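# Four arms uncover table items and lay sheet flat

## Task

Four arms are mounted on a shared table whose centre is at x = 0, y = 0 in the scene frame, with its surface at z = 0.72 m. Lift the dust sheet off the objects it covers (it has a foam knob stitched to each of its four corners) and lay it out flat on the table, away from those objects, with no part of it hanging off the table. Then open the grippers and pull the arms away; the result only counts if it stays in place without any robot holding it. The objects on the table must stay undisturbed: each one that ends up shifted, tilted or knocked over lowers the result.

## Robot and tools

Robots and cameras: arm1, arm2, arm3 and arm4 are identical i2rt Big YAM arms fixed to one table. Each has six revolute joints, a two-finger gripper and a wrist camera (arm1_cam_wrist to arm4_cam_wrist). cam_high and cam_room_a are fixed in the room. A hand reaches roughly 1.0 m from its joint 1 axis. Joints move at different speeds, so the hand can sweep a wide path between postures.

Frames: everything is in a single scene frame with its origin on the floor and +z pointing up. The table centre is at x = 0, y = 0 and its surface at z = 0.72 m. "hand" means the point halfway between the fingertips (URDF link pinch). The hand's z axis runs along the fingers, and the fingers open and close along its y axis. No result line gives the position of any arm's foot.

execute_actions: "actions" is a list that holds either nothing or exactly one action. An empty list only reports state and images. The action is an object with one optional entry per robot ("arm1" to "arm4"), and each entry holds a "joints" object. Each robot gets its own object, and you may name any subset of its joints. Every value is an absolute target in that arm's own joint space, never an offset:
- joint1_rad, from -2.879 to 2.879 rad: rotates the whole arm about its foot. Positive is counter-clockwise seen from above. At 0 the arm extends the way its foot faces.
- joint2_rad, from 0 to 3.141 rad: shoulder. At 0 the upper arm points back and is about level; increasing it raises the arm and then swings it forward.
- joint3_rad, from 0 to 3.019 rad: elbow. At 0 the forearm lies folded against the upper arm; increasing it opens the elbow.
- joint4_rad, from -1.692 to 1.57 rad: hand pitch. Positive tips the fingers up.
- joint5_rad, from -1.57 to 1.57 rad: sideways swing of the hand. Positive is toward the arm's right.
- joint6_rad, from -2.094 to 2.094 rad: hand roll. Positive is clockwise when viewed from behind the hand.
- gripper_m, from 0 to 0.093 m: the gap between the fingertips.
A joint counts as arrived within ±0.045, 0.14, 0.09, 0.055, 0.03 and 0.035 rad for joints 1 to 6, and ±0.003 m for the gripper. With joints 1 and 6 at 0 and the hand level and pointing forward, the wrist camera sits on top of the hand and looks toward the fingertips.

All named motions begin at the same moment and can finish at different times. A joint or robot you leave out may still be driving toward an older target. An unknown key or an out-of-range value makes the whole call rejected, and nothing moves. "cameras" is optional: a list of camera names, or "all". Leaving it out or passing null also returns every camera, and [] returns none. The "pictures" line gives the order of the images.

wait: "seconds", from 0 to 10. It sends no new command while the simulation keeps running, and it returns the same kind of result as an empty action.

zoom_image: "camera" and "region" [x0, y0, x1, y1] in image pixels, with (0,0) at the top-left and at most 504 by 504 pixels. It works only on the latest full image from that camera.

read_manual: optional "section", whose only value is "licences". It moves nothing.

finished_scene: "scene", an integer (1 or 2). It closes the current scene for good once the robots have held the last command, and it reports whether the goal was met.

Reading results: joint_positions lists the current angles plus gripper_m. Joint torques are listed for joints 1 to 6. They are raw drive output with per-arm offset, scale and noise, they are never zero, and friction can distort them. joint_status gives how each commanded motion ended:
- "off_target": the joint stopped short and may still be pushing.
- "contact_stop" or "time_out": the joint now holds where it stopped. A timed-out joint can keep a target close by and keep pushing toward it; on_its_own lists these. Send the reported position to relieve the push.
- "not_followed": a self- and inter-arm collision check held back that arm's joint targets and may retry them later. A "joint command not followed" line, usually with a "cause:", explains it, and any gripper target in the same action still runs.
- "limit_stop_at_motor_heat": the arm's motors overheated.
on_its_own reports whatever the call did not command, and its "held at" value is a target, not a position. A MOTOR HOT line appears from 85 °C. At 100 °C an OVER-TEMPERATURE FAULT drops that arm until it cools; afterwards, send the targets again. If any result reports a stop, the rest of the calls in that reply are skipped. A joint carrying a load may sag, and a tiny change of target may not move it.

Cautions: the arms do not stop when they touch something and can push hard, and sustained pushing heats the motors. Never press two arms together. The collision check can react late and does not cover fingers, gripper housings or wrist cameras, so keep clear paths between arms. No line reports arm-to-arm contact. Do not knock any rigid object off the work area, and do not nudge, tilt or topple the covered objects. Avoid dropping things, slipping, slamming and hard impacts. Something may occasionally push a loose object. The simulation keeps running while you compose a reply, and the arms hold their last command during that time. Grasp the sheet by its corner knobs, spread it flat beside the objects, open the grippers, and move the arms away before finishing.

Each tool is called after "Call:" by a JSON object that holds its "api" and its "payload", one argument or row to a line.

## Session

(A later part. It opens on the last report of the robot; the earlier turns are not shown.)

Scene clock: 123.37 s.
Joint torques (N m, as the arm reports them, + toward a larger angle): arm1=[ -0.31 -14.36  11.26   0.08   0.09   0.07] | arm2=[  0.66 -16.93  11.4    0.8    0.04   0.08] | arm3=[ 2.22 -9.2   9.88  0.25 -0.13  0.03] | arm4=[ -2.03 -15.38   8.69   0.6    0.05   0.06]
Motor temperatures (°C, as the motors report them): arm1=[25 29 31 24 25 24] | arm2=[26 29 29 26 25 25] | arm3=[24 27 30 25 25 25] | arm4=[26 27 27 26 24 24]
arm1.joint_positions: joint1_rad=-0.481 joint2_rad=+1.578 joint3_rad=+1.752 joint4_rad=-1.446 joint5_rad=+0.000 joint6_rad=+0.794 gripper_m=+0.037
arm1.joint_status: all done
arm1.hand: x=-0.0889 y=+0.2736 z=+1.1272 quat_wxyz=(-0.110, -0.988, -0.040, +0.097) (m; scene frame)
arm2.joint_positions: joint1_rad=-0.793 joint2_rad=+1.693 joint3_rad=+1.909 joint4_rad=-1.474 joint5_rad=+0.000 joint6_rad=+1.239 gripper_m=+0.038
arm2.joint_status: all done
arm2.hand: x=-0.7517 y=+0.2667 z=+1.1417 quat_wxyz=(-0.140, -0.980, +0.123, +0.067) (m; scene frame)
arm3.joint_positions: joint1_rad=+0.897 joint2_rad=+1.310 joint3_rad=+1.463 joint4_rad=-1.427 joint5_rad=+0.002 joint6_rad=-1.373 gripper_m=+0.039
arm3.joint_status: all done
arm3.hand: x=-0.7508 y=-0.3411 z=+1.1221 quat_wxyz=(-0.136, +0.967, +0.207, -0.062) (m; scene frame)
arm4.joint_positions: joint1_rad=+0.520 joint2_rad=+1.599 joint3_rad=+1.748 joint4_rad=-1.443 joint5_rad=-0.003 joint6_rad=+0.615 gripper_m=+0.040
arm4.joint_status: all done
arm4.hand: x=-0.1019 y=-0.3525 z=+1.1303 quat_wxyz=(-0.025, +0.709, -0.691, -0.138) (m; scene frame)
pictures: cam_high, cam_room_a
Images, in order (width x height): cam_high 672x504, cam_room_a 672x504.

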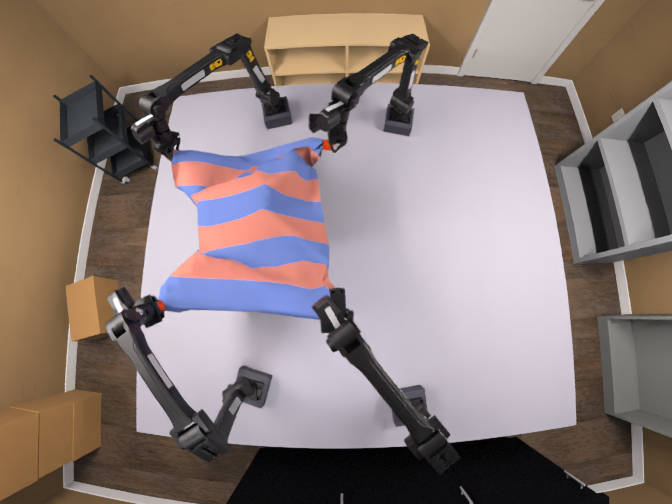

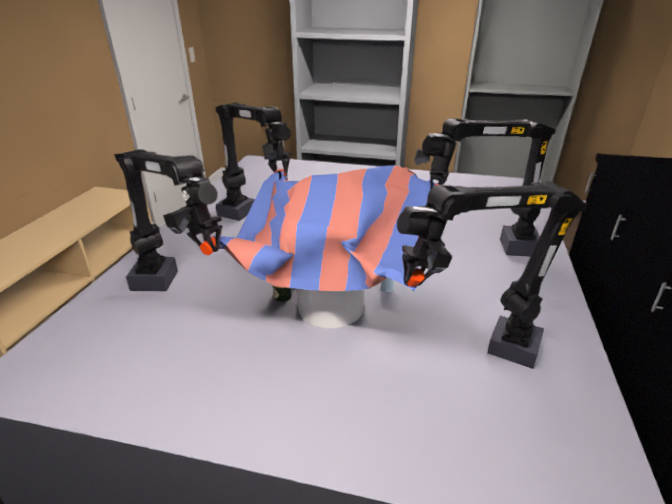

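Call:
{"api": "execute_actions", "payload": {
  "actions": [
    {"arm1":{"joints":{"joint1_rad":-0.615,"joint2_rad":1.383,"joint3_rad":1.54}},"arm2":{"joints":{"joint1_rad":-0.905,"joint2_rad":1.48,"joint3_rad":1.64}},"arm3":{"joints":{"joint1_rad":1.065,"joint2_rad":1.115,"joint3_rad":1.31,"joint4_rad":-1.48}},"arm4":{"joints":{"joint1_rad":0.63,"joint2_rad":1.37,"joint3_rad":1.53}}}
  ],
  "cameras": ["cam_high","cam_room_a"]
}}

Scene clock: 136.20 s.
Joint torques (N m, as the arm reports them, + toward a larger angle): arm1=[ -1.   -10.75   9.54  -0.11   0.37   0.11] | arm2=[  0.45 -13.11  10.59   0.85   0.18   0.06] | arm3=[ 1.74 -6.75  9.8   0.55 -0.1   0.02] | arm4=[ -1.25 -10.61   7.46   0.64  -0.17  -0.02]
Motor temperatures (°C, as the motors report them): arm1=[25 29 31 24 25 24] | arm2=[26 28 30 26 25 25] | arm3=[24 27 31 25 25 25] | arm4=[26 27 28 26 24 24]
arm1.joint_positions: joint1_rad=-0.613 joint2_rad=+1.382 joint3_rad=+1.555 joint4_rad=-1.451 joint5_rad=-0.006 joint6_rad=+0.790 gripper_m=+0.037
arm1.joint_status: all done
arm1.hand: x=-0.0837 y=+0.3738 z=+1.1332 quat_wxyz=(-0.103, -0.989, +0.023, +0.100) (m; scene frame)
arm2.joint_positions: joint1_rad=-0.902 joint2_rad=+1.472 joint3_rad=+1.648 joint4_rad=-1.477 joint5_rad=-0.005 joint6_rad=+1.241 gripper_m=+0.038
arm2.joint_status: all done
arm2.hand: x=-0.7447 y=+0.3738 z=+1.1397 quat_wxyz=(-0.119, -0.975, +0.177, +0.062) (m; scene frame)
arm3.joint_positions: joint1_rad=+1.069 joint2_rad=+1.105 joint3_rad=+1.306 joint4_rad=-1.472 joint5_rad=+0.000 joint6_rad=-1.374 gripper_m=+0.039
arm3.joint_status: all done
arm3.hand: x=-0.7512 y=-0.4466 z=+1.1255 quat_wxyz=(-0.131, +0.945, +0.290, -0.074) (m; scene frame)
arm4.joint_positions: joint1_rad=+0.632 joint2_rad=+1.372 joint3_rad=+1.536 joint4_rad=-1.443 joint5_rad=+0.003 joint6_rad=+0.624 gripper_m=+0.040
arm4.joint_status: all done
arm4.hand: x=-0.0904 y=-0.4523 z=+1.1443 quat_wxyz=(-0.021, +0.743, -0.653, -0.147) (m; scene frame)
pictures: cam_high, cam_room_a
Images, in order (width x height): cam_high 672x504, cam_room_a 672x504.

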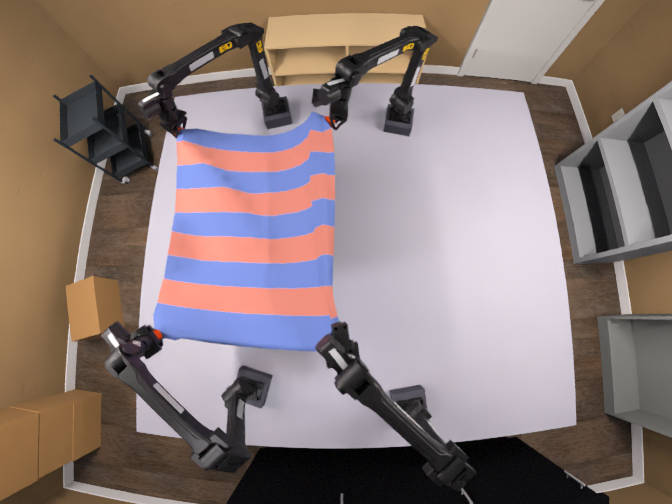

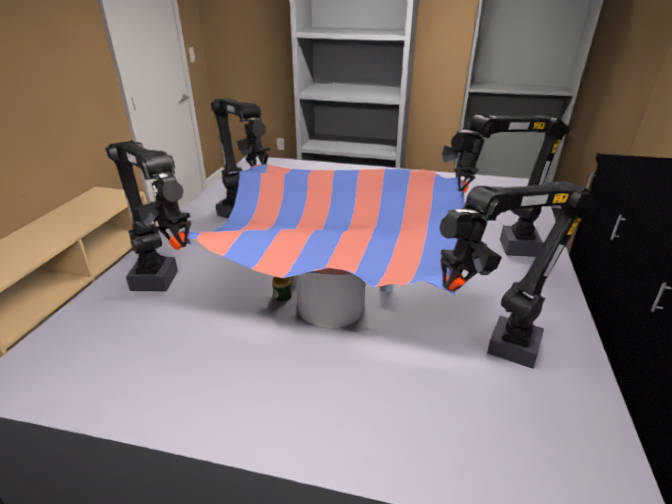

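Call:
{"api": "execute_actions", "payload": {
  "actions": [
    {"arm1":{"joints":{"joint1_rad":-0.016,"joint2_rad":1.006,"joint3_rad":1.27,"joint4_rad":-1.55,"joint6_rad":1.1}},"arm2":{"joints":{"joint1_rad":-0.393,"joint2_rad":1.18,"joint3_rad":1.39,"joint4_rad":-1.5,"joint6_rad":1.7}},"arm3":{"joints":{"joint1_rad":0.3,"joint2_rad":0.816,"joint3_rad":1.17,"joint4_rad":-1.64,"joint6_rad":-2.05}},"arm4":{"joints":{"joint1_rad":0.007,"joint2_rad":1.053,"joint3_rad":1.3,"joint4_rad":-1.53,"joint6_rad":-0.2}}}
  ],
  "cameras": ["cam_room_a"]
}}

Call:
{"api": "execute_actions", "payload": {
  "actions": [
    {"arm1":{"joints":{"joint1_rad":0.803,"joint2_rad":1.157,"joint3_rad":1.38,"joint4_rad":-1.5,"joint6_rad":1.6}},"arm2":{"joints":{"joint1_rad":0.298,"joint2_rad":1.308,"joint3_rad":1.51,"joint4_rad":-1.48,"joint6_rad":2.05}},"arm3":{"joints":{"joint1_rad":-0.583,"joint2_rad":1.127,"joint3_rad":1.36,"joint4_rad":-1.51}},"arm4":{"joints":{"joint1_rad":-0.737,"joint2_rad":1.252,"joint3_rad":1.46,"joint4_rad":-1.48,"joint6_rad":-1.1}}}
  ],
  "cameras": ["cam_high","cam_room_a"]
}}

Scene clock: 160.80 s.
Joint torques (N m, as the arm reports them, + toward a larger angle): arm1=[-0.56 -4.26  9.2  -0.23  0.28  0.17] | arm2=[ 0.55 -6.71 10.54  0.64  0.21  0.07] | arm3=[ 2.39 -2.16  9.74  0.26 -0.29 -0.01] | arm4=[-2.06 -6.46  7.3   0.32  0.03 -0.18]
Motor temperatures (°C, as the motors report them): arm1=[25 28 30 24 25 24] | arm2=[26 27 30 26 25 25] | arm3=[24 26 32 25 25 25] | arm4=[26 26 28 26 24 24]
arm1.joint_positions: joint1_rad=-0.026 joint2_rad=+0.993 joint3_rad=+1.286 joint4_rad=-1.532 joint5_rad=-0.004 joint6_rad=+1.085 gripper_m=+0.037
arm1.joint_status: all done
arm1.hand: x=+0.1826 y=+0.3799 z=+1.1519 quat_wxyz=(-0.155, -0.979, -0.120, +0.053) (m; scene frame)
arm2.joint_positions: joint1_rad=-0.392 joint2_rad=+1.166 joint3_rad=+1.398 joint4_rad=-1.480 joint5_rad=-0.005 joint6_rad=+1.690 gripper_m=+0.038
arm2.joint_status: all done
arm2.hand: x=-0.4991 y=+0.3763 z=+1.1564 quat_wxyz=(-0.161, -0.976, +0.146, +0.001) (m; scene frame)
arm3.joint_positions: joint1_rad=+0.301 joint2_rad=+0.810 joint3_rad=+1.159 joint4_rad=-1.630 joint5_rad=+0.005 joint6_rad=-2.040 gripper_m=+0.039
arm3.joint_status: all done
arm3.hand: x=-0.5002 y=-0.4597 z=+1.1300 quat_wxyz=(-0.140, +0.960, +0.242, +0.031) (m; scene frame)
arm4.joint_positions: joint1_rad=+0.023 joint2_rad=+1.060 joint3_rad=+1.307 joint4_rad=-1.504 joint5_rad=-0.004 joint6_rad=-0.176 gripper_m=+0.040
arm4.joint_status: all done
arm4.hand: x=+0.1747 y=-0.4513 z=+1.1566 quat_wxyz=(-0.116, +0.800, -0.577, -0.112) (m; scene frame)
pictures: cam_room_a
Images, in order (width x height): cam_room_a 672x504.

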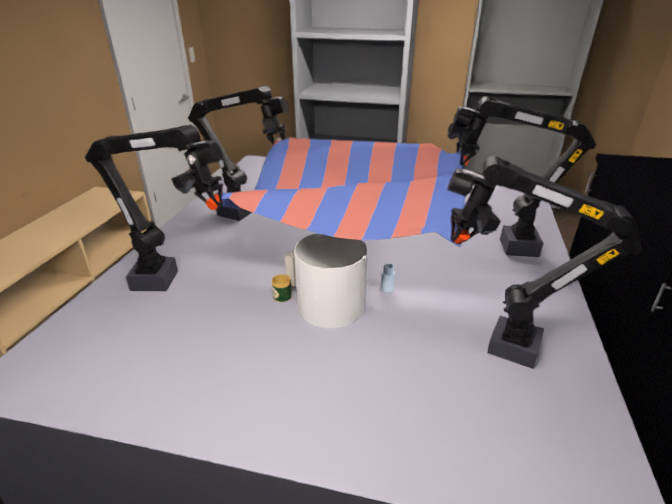

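Scene clock: 163.73 s.
Joint torques (N m, as the arm reports them, + toward a larger angle): arm1=[ 0.02 -8.79 15.74  0.37  0.08  0.08] | arm2=[  0.95 -11.12  14.91   0.85  -0.01  -0.04] | arm3=[ 1.98 -9.44 12.47  0.53 -0.08  0.08] | arm4=[ -2.7  -10.42  12.31   1.66   0.47  -0.32]
Motor temperatures (°C, as the motors report them): arm1=[25 28 31 24 25 24] | arm2=[26 27 30 26 25 25] | arm3=[24 26 32 25 25 25] | arm4=[26 26 29 26 24 24]
arm1.joint_positions: joint1_rad=+0.793 joint2_rad=+1.171 joint3_rad=+1.316 joint4_rad=-1.510 joint5_rad=+0.000 joint6_rad=+1.589 gripper_m=+0.037
arm1.joint_status: all done
arm1.hand: x=+0.4576 y=+0.3823 z=+1.1117 quat_wxyz=(-0.099, -0.956, -0.274, -0.034) (m; scene frame)
arm2.joint_positions: joint1_rad=+0.296 joint2_rad=+1.311 joint3_rad=+1.466 joint4_rad=-1.469 joint5_rad=+0.001 joint6_rad=+2.052 gripper_m=+0.038
arm2.joint_status: all done
arm2.hand: x=-0.2222 y=+0.3792 z=+1.1322 quat_wxyz=(-0.113, -0.992, -0.014, -0.062) (m; scene frame)
arm3.joint_positions: joint1_rad=-0.579 joint2_rad=+1.149 joint3_rad=+1.322 joint4_rad=-1.512 joint5_rad=+0.001 joint6_rad=-2.051 gripper_m=+0.039
arm3.joint_status: all done
arm3.hand: x=-0.2226 y=-0.4620 z=+1.1119 quat_wxyz=(-0.089, +0.976, -0.185, +0.069) (m; scene frame)
arm4.joint_positions: joint1_rad=-0.711 joint2_rad=+1.275 joint3_rad=+1.392 joint4_rad=-1.495 joint5_rad=-0.018 joint6_rad=-1.062 gripper_m=+0.040
arm4.joint_status: joint6_rad time_out (moved -0.885 of -0.924); the others done
arm4.on_its_own: joint6_rad reads -1.062 and still pushes toward -1.100 since a time_out
arm4.hand: x=+0.4462 y=-0.4536 z=+1.1199 quat_wxyz=(-0.102, +0.849, -0.519, -0.006) (m; scene frame)
pictures: cam_high, cam_room_a
Images, in order (width x height): cam_high 672x504, cam_room_a 672x504.

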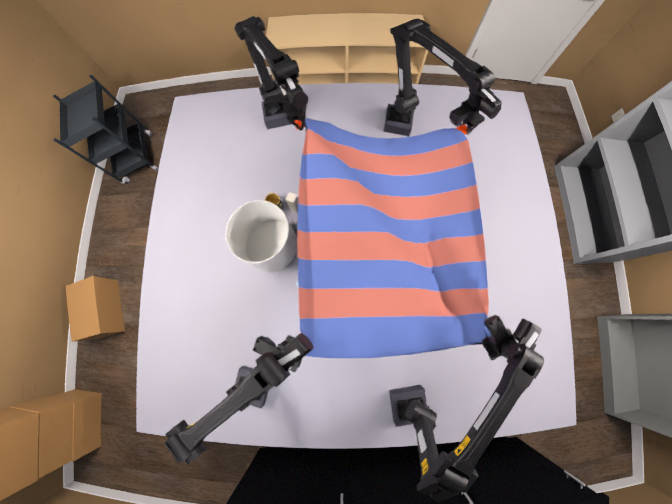

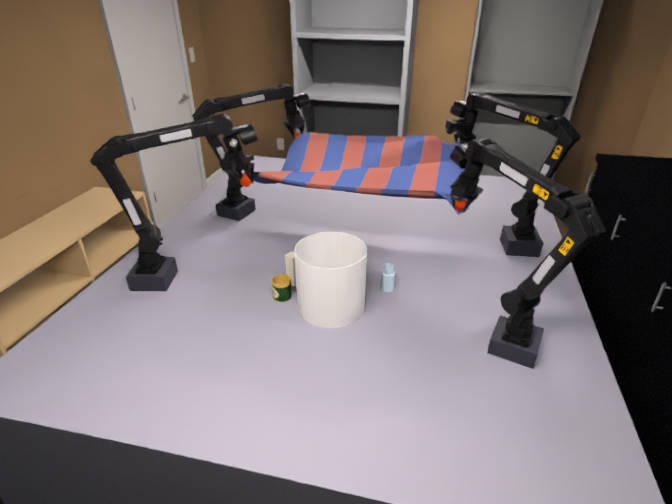

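Call:
{"api": "execute_actions", "payload": {
  "actions": [
    {"arm1":{"joints":{"joint1_rad":1.23,"joint2_rad":1.825,"joint3_rad":1.85,"joint4_rad":-1.4,"joint6_rad":1.9}},"arm2":{"joints":{"joint1_rad":0.661,"joint2_rad":1.8,"joint3_rad":1.81,"joint4_rad":-1.4}},"arm3":{"joints":{"joint1_rad":-0.868,"joint2_rad":1.733,"joint3_rad":1.72,"joint4_rad":-1.38}},"arm4":{"joints":{"joint1_rad":-1.126,"joint2_rad":1.943,"joint3_rad":2.02,"joint4_rad":-1.46,"joint6_rad":-1.3}}}
  ],
  "cameras": []
}}

Call:
{"api": "execute_actions", "payload": {
  "actions": [
    {"arm1":{"joints":{"joint2_rad":2.125,"joint3_rad":1.59,"joint4_rad":-1.035}},"arm2":{"joints":{"joint2_rad":2.104,"joint3_rad":1.553,"joint4_rad":-1.02}},"arm3":{"joints":{"joint2_rad":2.052,"joint3_rad":1.461,"joint4_rad":-0.98}},"arm4":{"joints":{"joint2_rad":2.218,"joint3_rad":1.757,"joint4_rad":-1.11}}}
  ]
}}

Scene clock: 185.63 s.
Joint torques (N m, as the arm reports them, + toward a larger angle): arm1=[ -0.31 -20.45  15.54   0.32   0.07   0.14] | arm2=[  1.4  -22.29  13.16   0.22  -0.31  -0.13] | arm3=[  2.16 -18.66  11.1   -0.51   0.01   0.26] | arm4=[ -2.93 -19.82  13.46   1.67   0.68  -0.3 ]
Motor temperatures (°C, as the motors report them): arm1=[25 28 35 24 25 24] | arm2=[26 27 32 26 25 25] | arm3=[24 26 35 25 25 25] | arm4=[26 26 33 26 24 24]
arm1.joint_positions: joint1_rad=+1.240 joint2_rad=+1.842 joint3_rad=+1.785 joint4_rad=-1.406 joint5_rad=+0.000 joint6_rad=+1.892 gripper_m=+0.037
arm1.joint_status: all done
arm1.hand: x=+0.7688 y=+0.3782 z=+1.0044 quat_wxyz=(-0.044, -0.937, -0.344, -0.037) (m; scene frame)
arm2.joint_positions: joint1_rad=+0.653 joint2_rad=+1.820 joint3_rad=+1.786 joint4_rad=-1.379 joint5_rad=+0.010 joint6_rad=+2.062 gripper_m=+0.038
arm2.joint_status: all done
arm2.hand: x=+0.0258 y=+0.3636 z=+1.0230 quat_wxyz=(-0.065, -0.979, -0.185, -0.047) (m; scene frame)
arm3.joint_positions: joint1_rad=-0.863 joint2_rad=+1.761 joint3_rad=+1.695 joint4_rad=-1.358 joint5_rad=-0.002 joint6_rad=-2.071 gripper_m=+0.039
arm3.joint_status: all done
arm3.hand: x=+0.0280 y=-0.4576 z=+1.0014 quat_wxyz=(-0.049, +0.947, -0.313, +0.050) (m; scene frame)
arm4.joint_positions: joint1_rad=-1.094 joint2_rad=+1.964 joint3_rad=+1.932 joint4_rad=-1.484 joint5_rad=-0.024 joint6_rad=-1.265 gripper_m=+0.040
arm4.joint_status: all done
arm4.hand: x=+0.7391 y=-0.4337 z=+1.0018 quat_wxyz=(-0.035, +0.802, -0.596, -0.004) (m; scene frame)
pictures: none
No camera images: the call's "cameras" was empty. Leave "cameras" out to get every camera's image.

Scene clock: 187.00 s.
Joint torques (N m, as the arm reports them, + toward a larger angle): arm1=[ -1.83 -20.86   9.32   0.29   0.08   0.08] | arm2=[  1.33 -22.5    9.31   0.34  -0.31  -0.17] | arm3=[  2.03 -17.33   6.51  -0.56  -0.12   0.24] | arm4=[ -2.93 -20.09   7.64   2.45   0.65  -0.25]
Motor temperatures (°C, as the motors report them): arm1=[25 28 35 24 25 24] | arm2=[26 27 32 26 25 25] | arm3=[24 26 34 25 25 25] | arm4=[26 26 33 26 25 24]
arm1.joint_positions: joint1_rad=+1.240 joint2_rad=+2.129 joint3_rad=+1.579 joint4_rad=-1.051 joint5_rad=+0.001 joint6_rad=+1.894 gripper_m=+0.037
arm1.joint_status: all done
arm1.hand: x=+0.7718 y=+0.3773 z=+0.7637 quat_wxyz=(+0.010, -0.939, -0.343, +0.006) (m; scene frame)
arm2.joint_positions: joint1_rad=+0.650 joint2_rad=+2.103 joint3_rad=+1.553 joint4_rad=-1.008 joint5_rad=+0.010 joint6_rad=+2.068 gripper_m=+0.038
arm2.joint_status: all done
arm2.hand: x=+0.0252 y=+0.3625 z=+0.7745 quat_wxyz=(-0.009, -0.983, -0.182, -0.001) (m; scene frame)
arm3.joint_positions: joint1_rad=-0.865 joint2_rad=+2.044 joint3_rad=+1.474 joint4_rad=-0.963 joint5_rad=+0.001 joint6_rad=-2.074 gripper_m=+0.038
arm3.joint_status: all done
arm3.hand: x=+0.0347 y=-0.4559 z=+0.7645 quat_wxyz=(-0.010, +0.949, -0.313, +0.011) (m; scene frame)
arm4.joint_positions: joint1_rad=-1.094 joint2_rad=+2.220 joint3_rad=+1.740 joint4_rad=-1.160 joint5_rad=-0.023 joint6_rad=-1.271 gripper_m=+0.039
arm4.joint_status: all done
arm4.hand: x=+0.7413 y=-0.4305 z=+0.7751 quat_wxyz=(+0.023, +0.804, -0.594, -0.024) (m; scene frame)
pictures: arm1_cam_wrist, arm2_cam_wrist, arm3_cam_wrist, arm4_cam_wrist, cam_high, cam_room_a
Images, in order (width x height): arm1_cam_wrist 672x504, arm2_cam_wrist 672x504, arm3_cam_wrist 672x504, arm4_cam_wrist 672x504, cam_high 672x504, cam_room_a 672x504.

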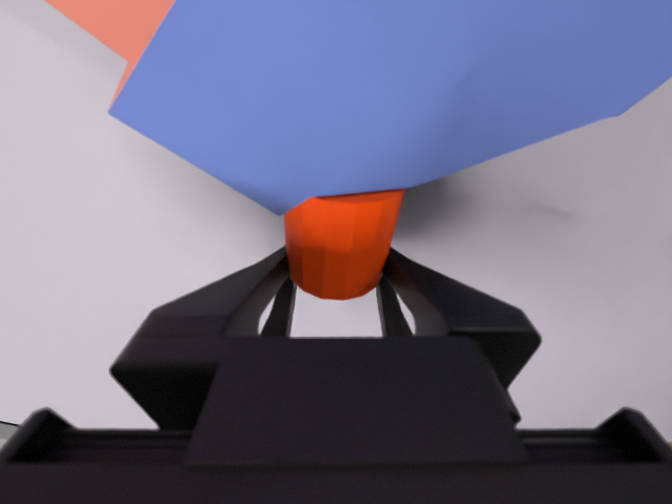

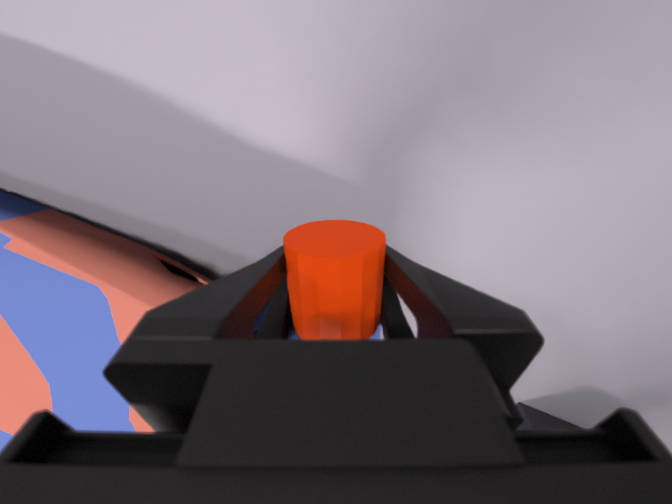

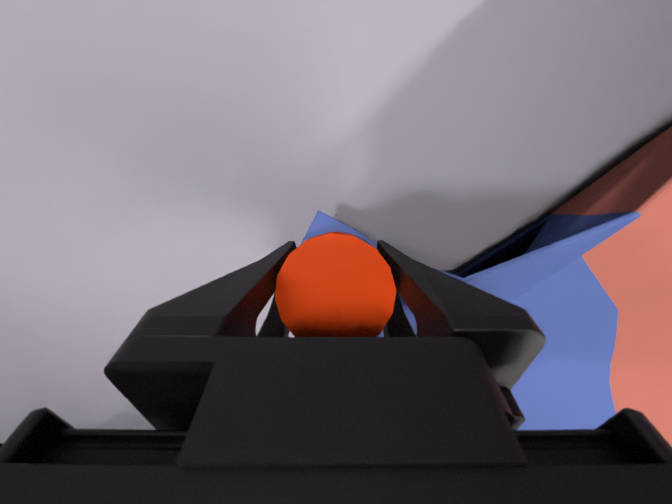

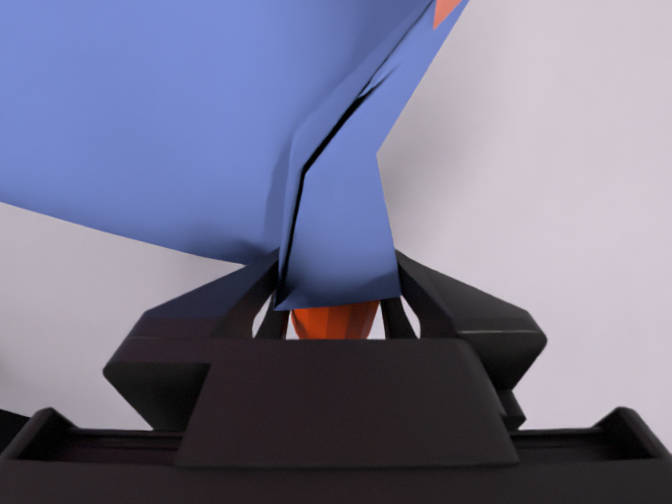

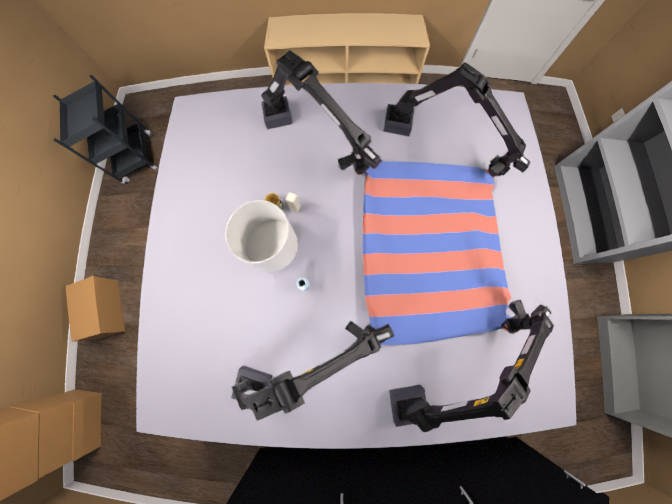

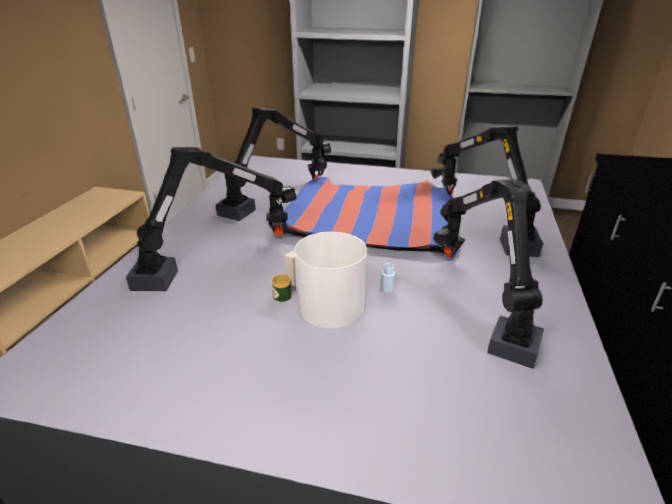

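Lower slightly, release, retreat.

Call:
{"api": "execute_actions", "payload": {
  "actions": [
    {"arm1":{"joints":{"joint3_rad":1.53,"joint4_rad":-0.97}},"arm2":{"joints":{"joint3_rad":1.47,"joint4_rad":-0.97}},"arm3":{"joints":{"joint3_rad":1.41,"joint4_rad":-0.95}},"arm4":{"joints":{"joint3_rad":1.67,"joint4_rad":-1.0}}}
  ],
  "cameras": []
}}

Call:
{"api": "execute_actions", "payload": {
  "actions": [
    {"arm1":{"joints":{"gripper_m":0.09}},"arm2":{"joints":{"gripper_m":0.09}},"arm3":{"joints":{"gripper_m":0.09}},"arm4":{"joints":{"gripper_m":0.09}}}
  ],
  "cameras": []
}}

Call:
{"api": "execute_actions", "payload": {
  "actions": [
    {"arm1":{"joints":{"joint2_rad":1.2}},"arm2":{"joints":{"joint2_rad":1.2}},"arm3":{"joints":{"joint2_rad":1.2}},"arm4":{"joints":{"joint2_rad":1.2}}}
  ]
}}

Scene clock: 196.67 s.
Joint torques (N m, as the arm reports them, + toward a larger angle): arm1=[ -0.83 -19.86   7.99   0.25   0.1    0.08] | arm2=[  1.65 -22.19   6.55   0.1   -0.31  -0.19] | arm3=[  2.34 -17.14   5.14  -0.71  -0.1    0.26] | arm4=[ -2.82 -18.7    6.32   3.15   0.56  -0.25]
Motor temperatures (°C, as the motors report them): arm1=[25 29 34 24 25 24] | arm2=[26 28 30 26 25 25] | arm3=[24 27 32 25 25 26] | arm4=[26 27 31 26 25 24]
arm1.joint_positions: joint1_rad=+1.240 joint2_rad=+2.129 joint3_rad=+1.536 joint4_rad=-0.989 joint5_rad=+0.001 joint6_rad=+1.894 gripper_m=+0.037
arm1.joint_status: all done
arm1.hand: x=+0.7683 y=+0.3795 z=+0.7498 quat_wxyz=(+0.003, -0.939, -0.343, +0.001) (m; scene frame)
arm2.joint_positions: joint1_rad=+0.650 joint2_rad=+2.102 joint3_rad=+1.499 joint4_rad=-0.953 joint5_rad=+0.010 joint6_rad=+2.070 gripper_m=+0.038
arm2.joint_status: all done
arm2.hand: x=+0.0172 y=+0.3693 z=+0.7581 quat_wxyz=(-0.010, -0.983, -0.181, -0.002) (m; scene frame)
arm3.joint_positions: joint1_rad=-0.865 joint2_rad=+2.044 joint3_rad=+1.434 joint4_rad=-0.927 joint5_rad=+0.001 joint6_rad=-2.075 gripper_m=+0.038
arm3.joint_status: all done
arm3.hand: x=+0.0259 y=-0.4598 z=+0.7518 quat_wxyz=(-0.009, +0.950, -0.313, +0.010) (m; scene frame)
arm4.joint_positions: joint1_rad=-1.094 joint2_rad=+2.206 joint3_rad=+1.671 joint4_rad=-1.066 joint5_rad=-0.021 joint6_rad=-1.271 gripper_m=+0.039
arm4.joint_status: joint4_rad time_out (moved +0.094 of +0.160); the others done
arm4.on_its_own: joint4_rad reads -1.066 and still pushes toward -1.000 since a time_out
arm4.hand: x=+0.7377 y=-0.4333 z=+0.7596 quat_wxyz=(+0.006, +0.804, -0.594, -0.017) (m; scene frame)
pictures: none
No camera images: the call's "cameras" was empty. Leave "cameras" out to get every camera's image.

not run: a stop came earlier in this reply.

not run: a stop came earlier in this reply.

Call:
{"api": "execute_actions", "payload": {
  "actions": [
    {"arm1":{"joints":{"gripper_m":0.09}},"arm2":{"joints":{"gripper_m":0.09}},"arm3":{"joints":{"gripper_m":0.09}},"arm4":{"joints":{"gripper_m":0.09,"joint4_rad":-1.066}}}
  ],
  "cameras": []
}}

Call:
{"api": "execute_actions", "payload": {
  "actions": [
    {"arm1":{"joints":{"joint2_rad":1.2}},"arm2":{"joints":{"joint2_rad":1.2}},"arm3":{"joints":{"joint2_rad":1.2}},"arm4":{"joints":{"joint2_rad":1.2}}}
  ]
}}

Scene clock: 203.43 s.
Joint torques (N m, as the arm reports them, + toward a larger angle): arm1=[ -1.64 -20.27   7.96  -0.01   0.04   0.13] | arm2=[  1.54 -22.     8.36   0.17  -0.08  -0.13] | arm3=[  1.68 -17.05   7.18  -0.35  -0.12   0.16] | arm4=[ -1.5  -18.83   6.3    0.56  -0.06  -0.11]
Motor temperatures (°C, as the motors report them): arm1=[25 30 33 24 25 24] | arm2=[26 28 30 26 25 25] | arm3=[24 28 32 25 25 26] | arm4=[26 28 30 26 25 24]
arm1.joint_positions: joint1_rad=+1.240 joint2_rad=+2.129 joint3_rad=+1.536 joint4_rad=-0.983 joint5_rad=+0.001 joint6_rad=+1.894 gripper_m=+0.090
arm1.joint_status: all done
arm1.hand: x=+0.7695 y=+0.3788 z=+0.7498 quat_wxyz=(+0.001, -0.939, -0.343, -0.001) (m; scene frame)
arm2.joint_positions: joint1_rad=+0.651 joint2_rad=+2.102 joint3_rad=+1.476 joint4_rad=-0.956 joint5_rad=+0.003 joint6_rad=+2.065 gripper_m=+0.090
arm2.joint_status: all done
arm2.hand: x=+0.0096 y=+0.3783 z=+0.7506 quat_wxyz=(+0.003, -0.983, -0.184, +0.004) (m; scene frame)
arm3.joint_positions: joint1_rad=-0.865 joint2_rad=+2.044 joint3_rad=+1.408 joint4_rad=-0.939 joint5_rad=+0.001 joint6_rad=-2.059 gripper_m=+0.090
arm3.joint_status: all done
arm3.hand: x=+0.0121 y=-0.4664 z=+0.7436 quat_wxyz=(+0.004, +0.947, -0.321, -0.004) (m; scene frame)
arm4.joint_positions: joint1_rad=-1.116 joint2_rad=+2.207 joint3_rad=+1.671 joint4_rad=-1.065 joint5_rad=-0.003 joint6_rad=-1.286 gripper_m=+0.090
arm4.joint_status: all done
arm4.hand: x=+0.7470 y=-0.4472 z=+0.7590 quat_wxyz=(+0.009, +0.802, -0.597, -0.009) (m; scene frame)
pictures: none
No camera images: the call's "cameras" was empty. Leave "cameras" out to get every camera's image.

Scene clock: 205.27 s.
Joint torques (N m, as the arm reports them, + toward a larger angle): arm1=[-2.05 -8.04 11.63  1.48  0.05 -0.01] | arm2=[ 1.53 -6.87 12.72  1.8  -0.09 -0.19] | arm3=[ 2.61 -8.45 11.24  1.01 -0.07  0.19] | arm4=[-1.58 -8.37  8.79  2.16 -0.06 -0.01]
Motor temperatures (°C, as the motors report them): arm1=[25 30 33 24 25 24] | arm2=[26 28 30 26 25 25] | arm3=[24 28 32 25 25 26] | arm4=[26 27 30 26 25 24]
arm1.joint_positions: joint1_rad=+1.240 joint2_rad=+1.187 joint3_rad=+1.526 joint4_rad=-0.977 joint5_rad=+0.001 joint6_rad=+1.894 gripper_m=+0.090
arm1.joint_status: all done
arm1.hand: x=+0.6848 y=+0.4278 z=+1.2806 quat_wxyz=(-0.353, -0.838, -0.305, -0.284) (m; scene frame)
arm2.joint_positions: joint1_rad=+0.651 joint2_rad=+1.178 joint3_rad=+1.460 joint4_rad=-0.956 joint5_rad=+0.002 joint6_rad=+2.063 gripper_m=+0.090
arm2.joint_status: all done
arm2.hand: x=-0.0526 y=+0.4308 z=+1.2567 quat_wxyz=(-0.339, -0.885, -0.166, -0.272) (m; scene frame)
arm3.joint_positions: joint1_rad=-0.865 joint2_rad=+1.188 joint3_rad=+1.395 joint4_rad=-0.939 joint5_rad=+0.001 joint6_rad=-2.057 gripper_m=+0.090
arm3.joint_status: all done
arm3.hand: x=-0.0401 y=-0.4906 z=+1.2014 quat_wxyz=(-0.277, +0.866, -0.294, +0.294) (m; scene frame)
arm4.joint_positions: joint1_rad=-1.116 joint2_rad=+1.205 joint3_rad=+1.657 joint4_rad=-1.065 joint5_rad=-0.003 joint6_rad=-1.289 gripper_m=+0.090
arm4.joint_status: all done
arm4.hand: x=+0.6380 y=-0.5229 z=+1.3379 quat_wxyz=(-0.437, +0.710, -0.529, +0.158) (m; scene frame)
pictures: arm1_cam_wrist, arm2_cam_wrist, arm3_cam_wrist, arm4_cam_wrist, cam_high, cam_room_a
Images, in order (width x height): arm1_cam_wrist 672x504, arm2_cam_wrist 672x504, arm3_cam_wrist 672x504, arm4_cam_wrist 672x504, cam_high 672x504, cam_room_a 672x504.

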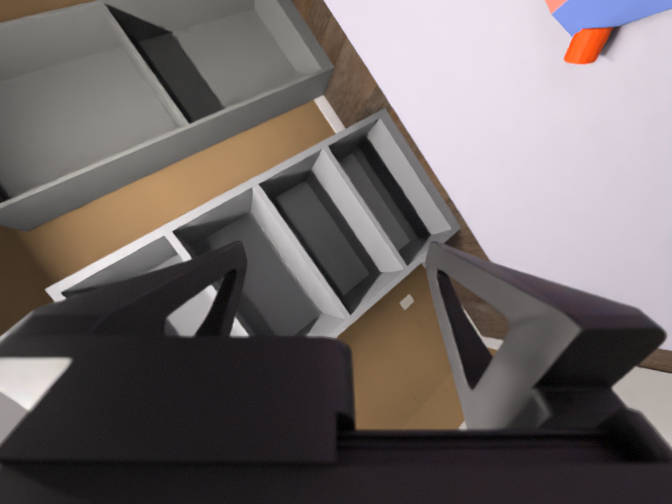

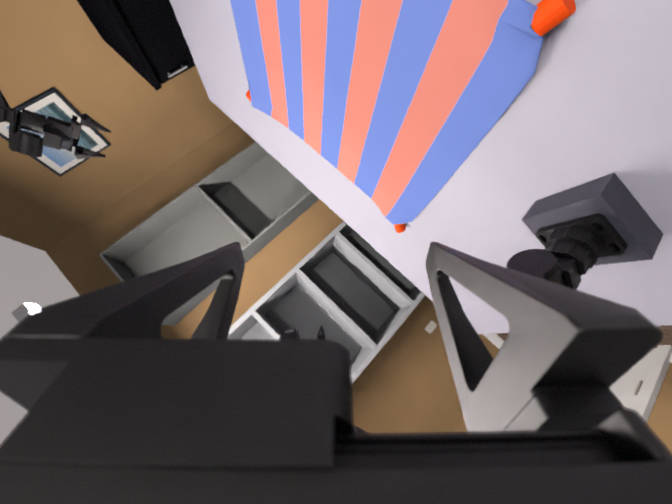

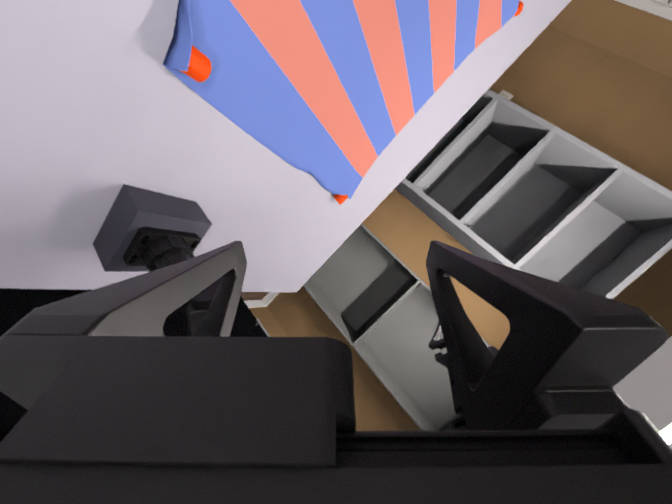

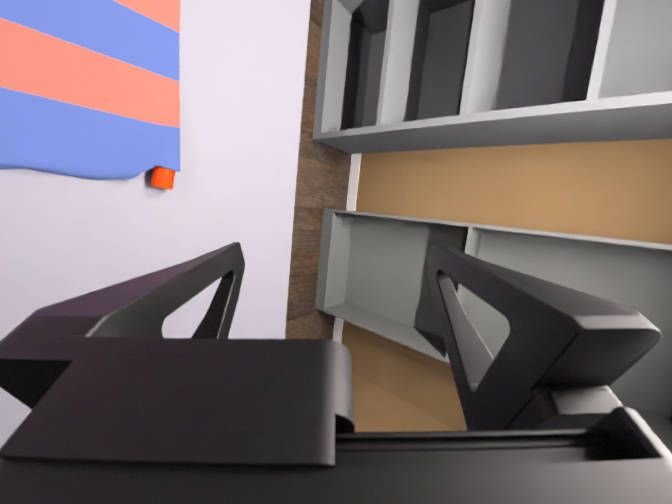

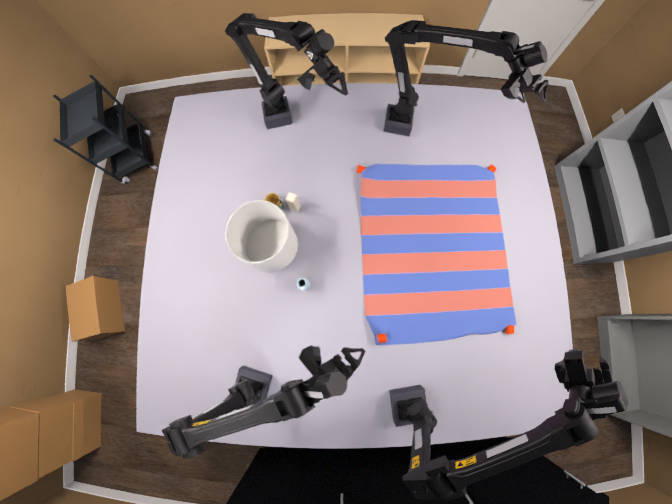

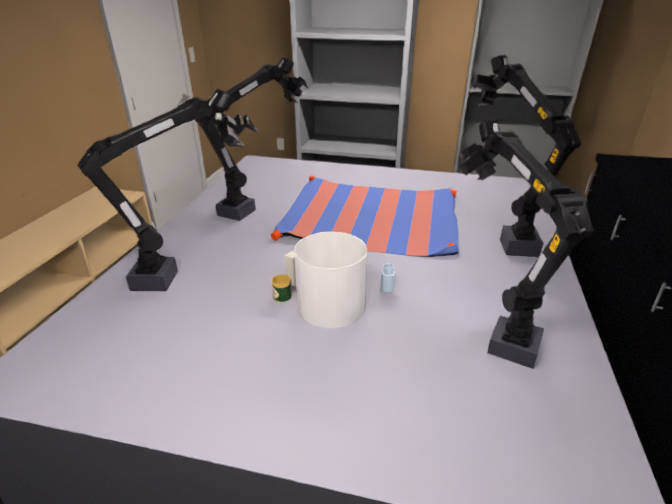

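Call:
{"api": "finished_scene", "payload": {
  "scene": 1
}}

The scene is finished: the task was done.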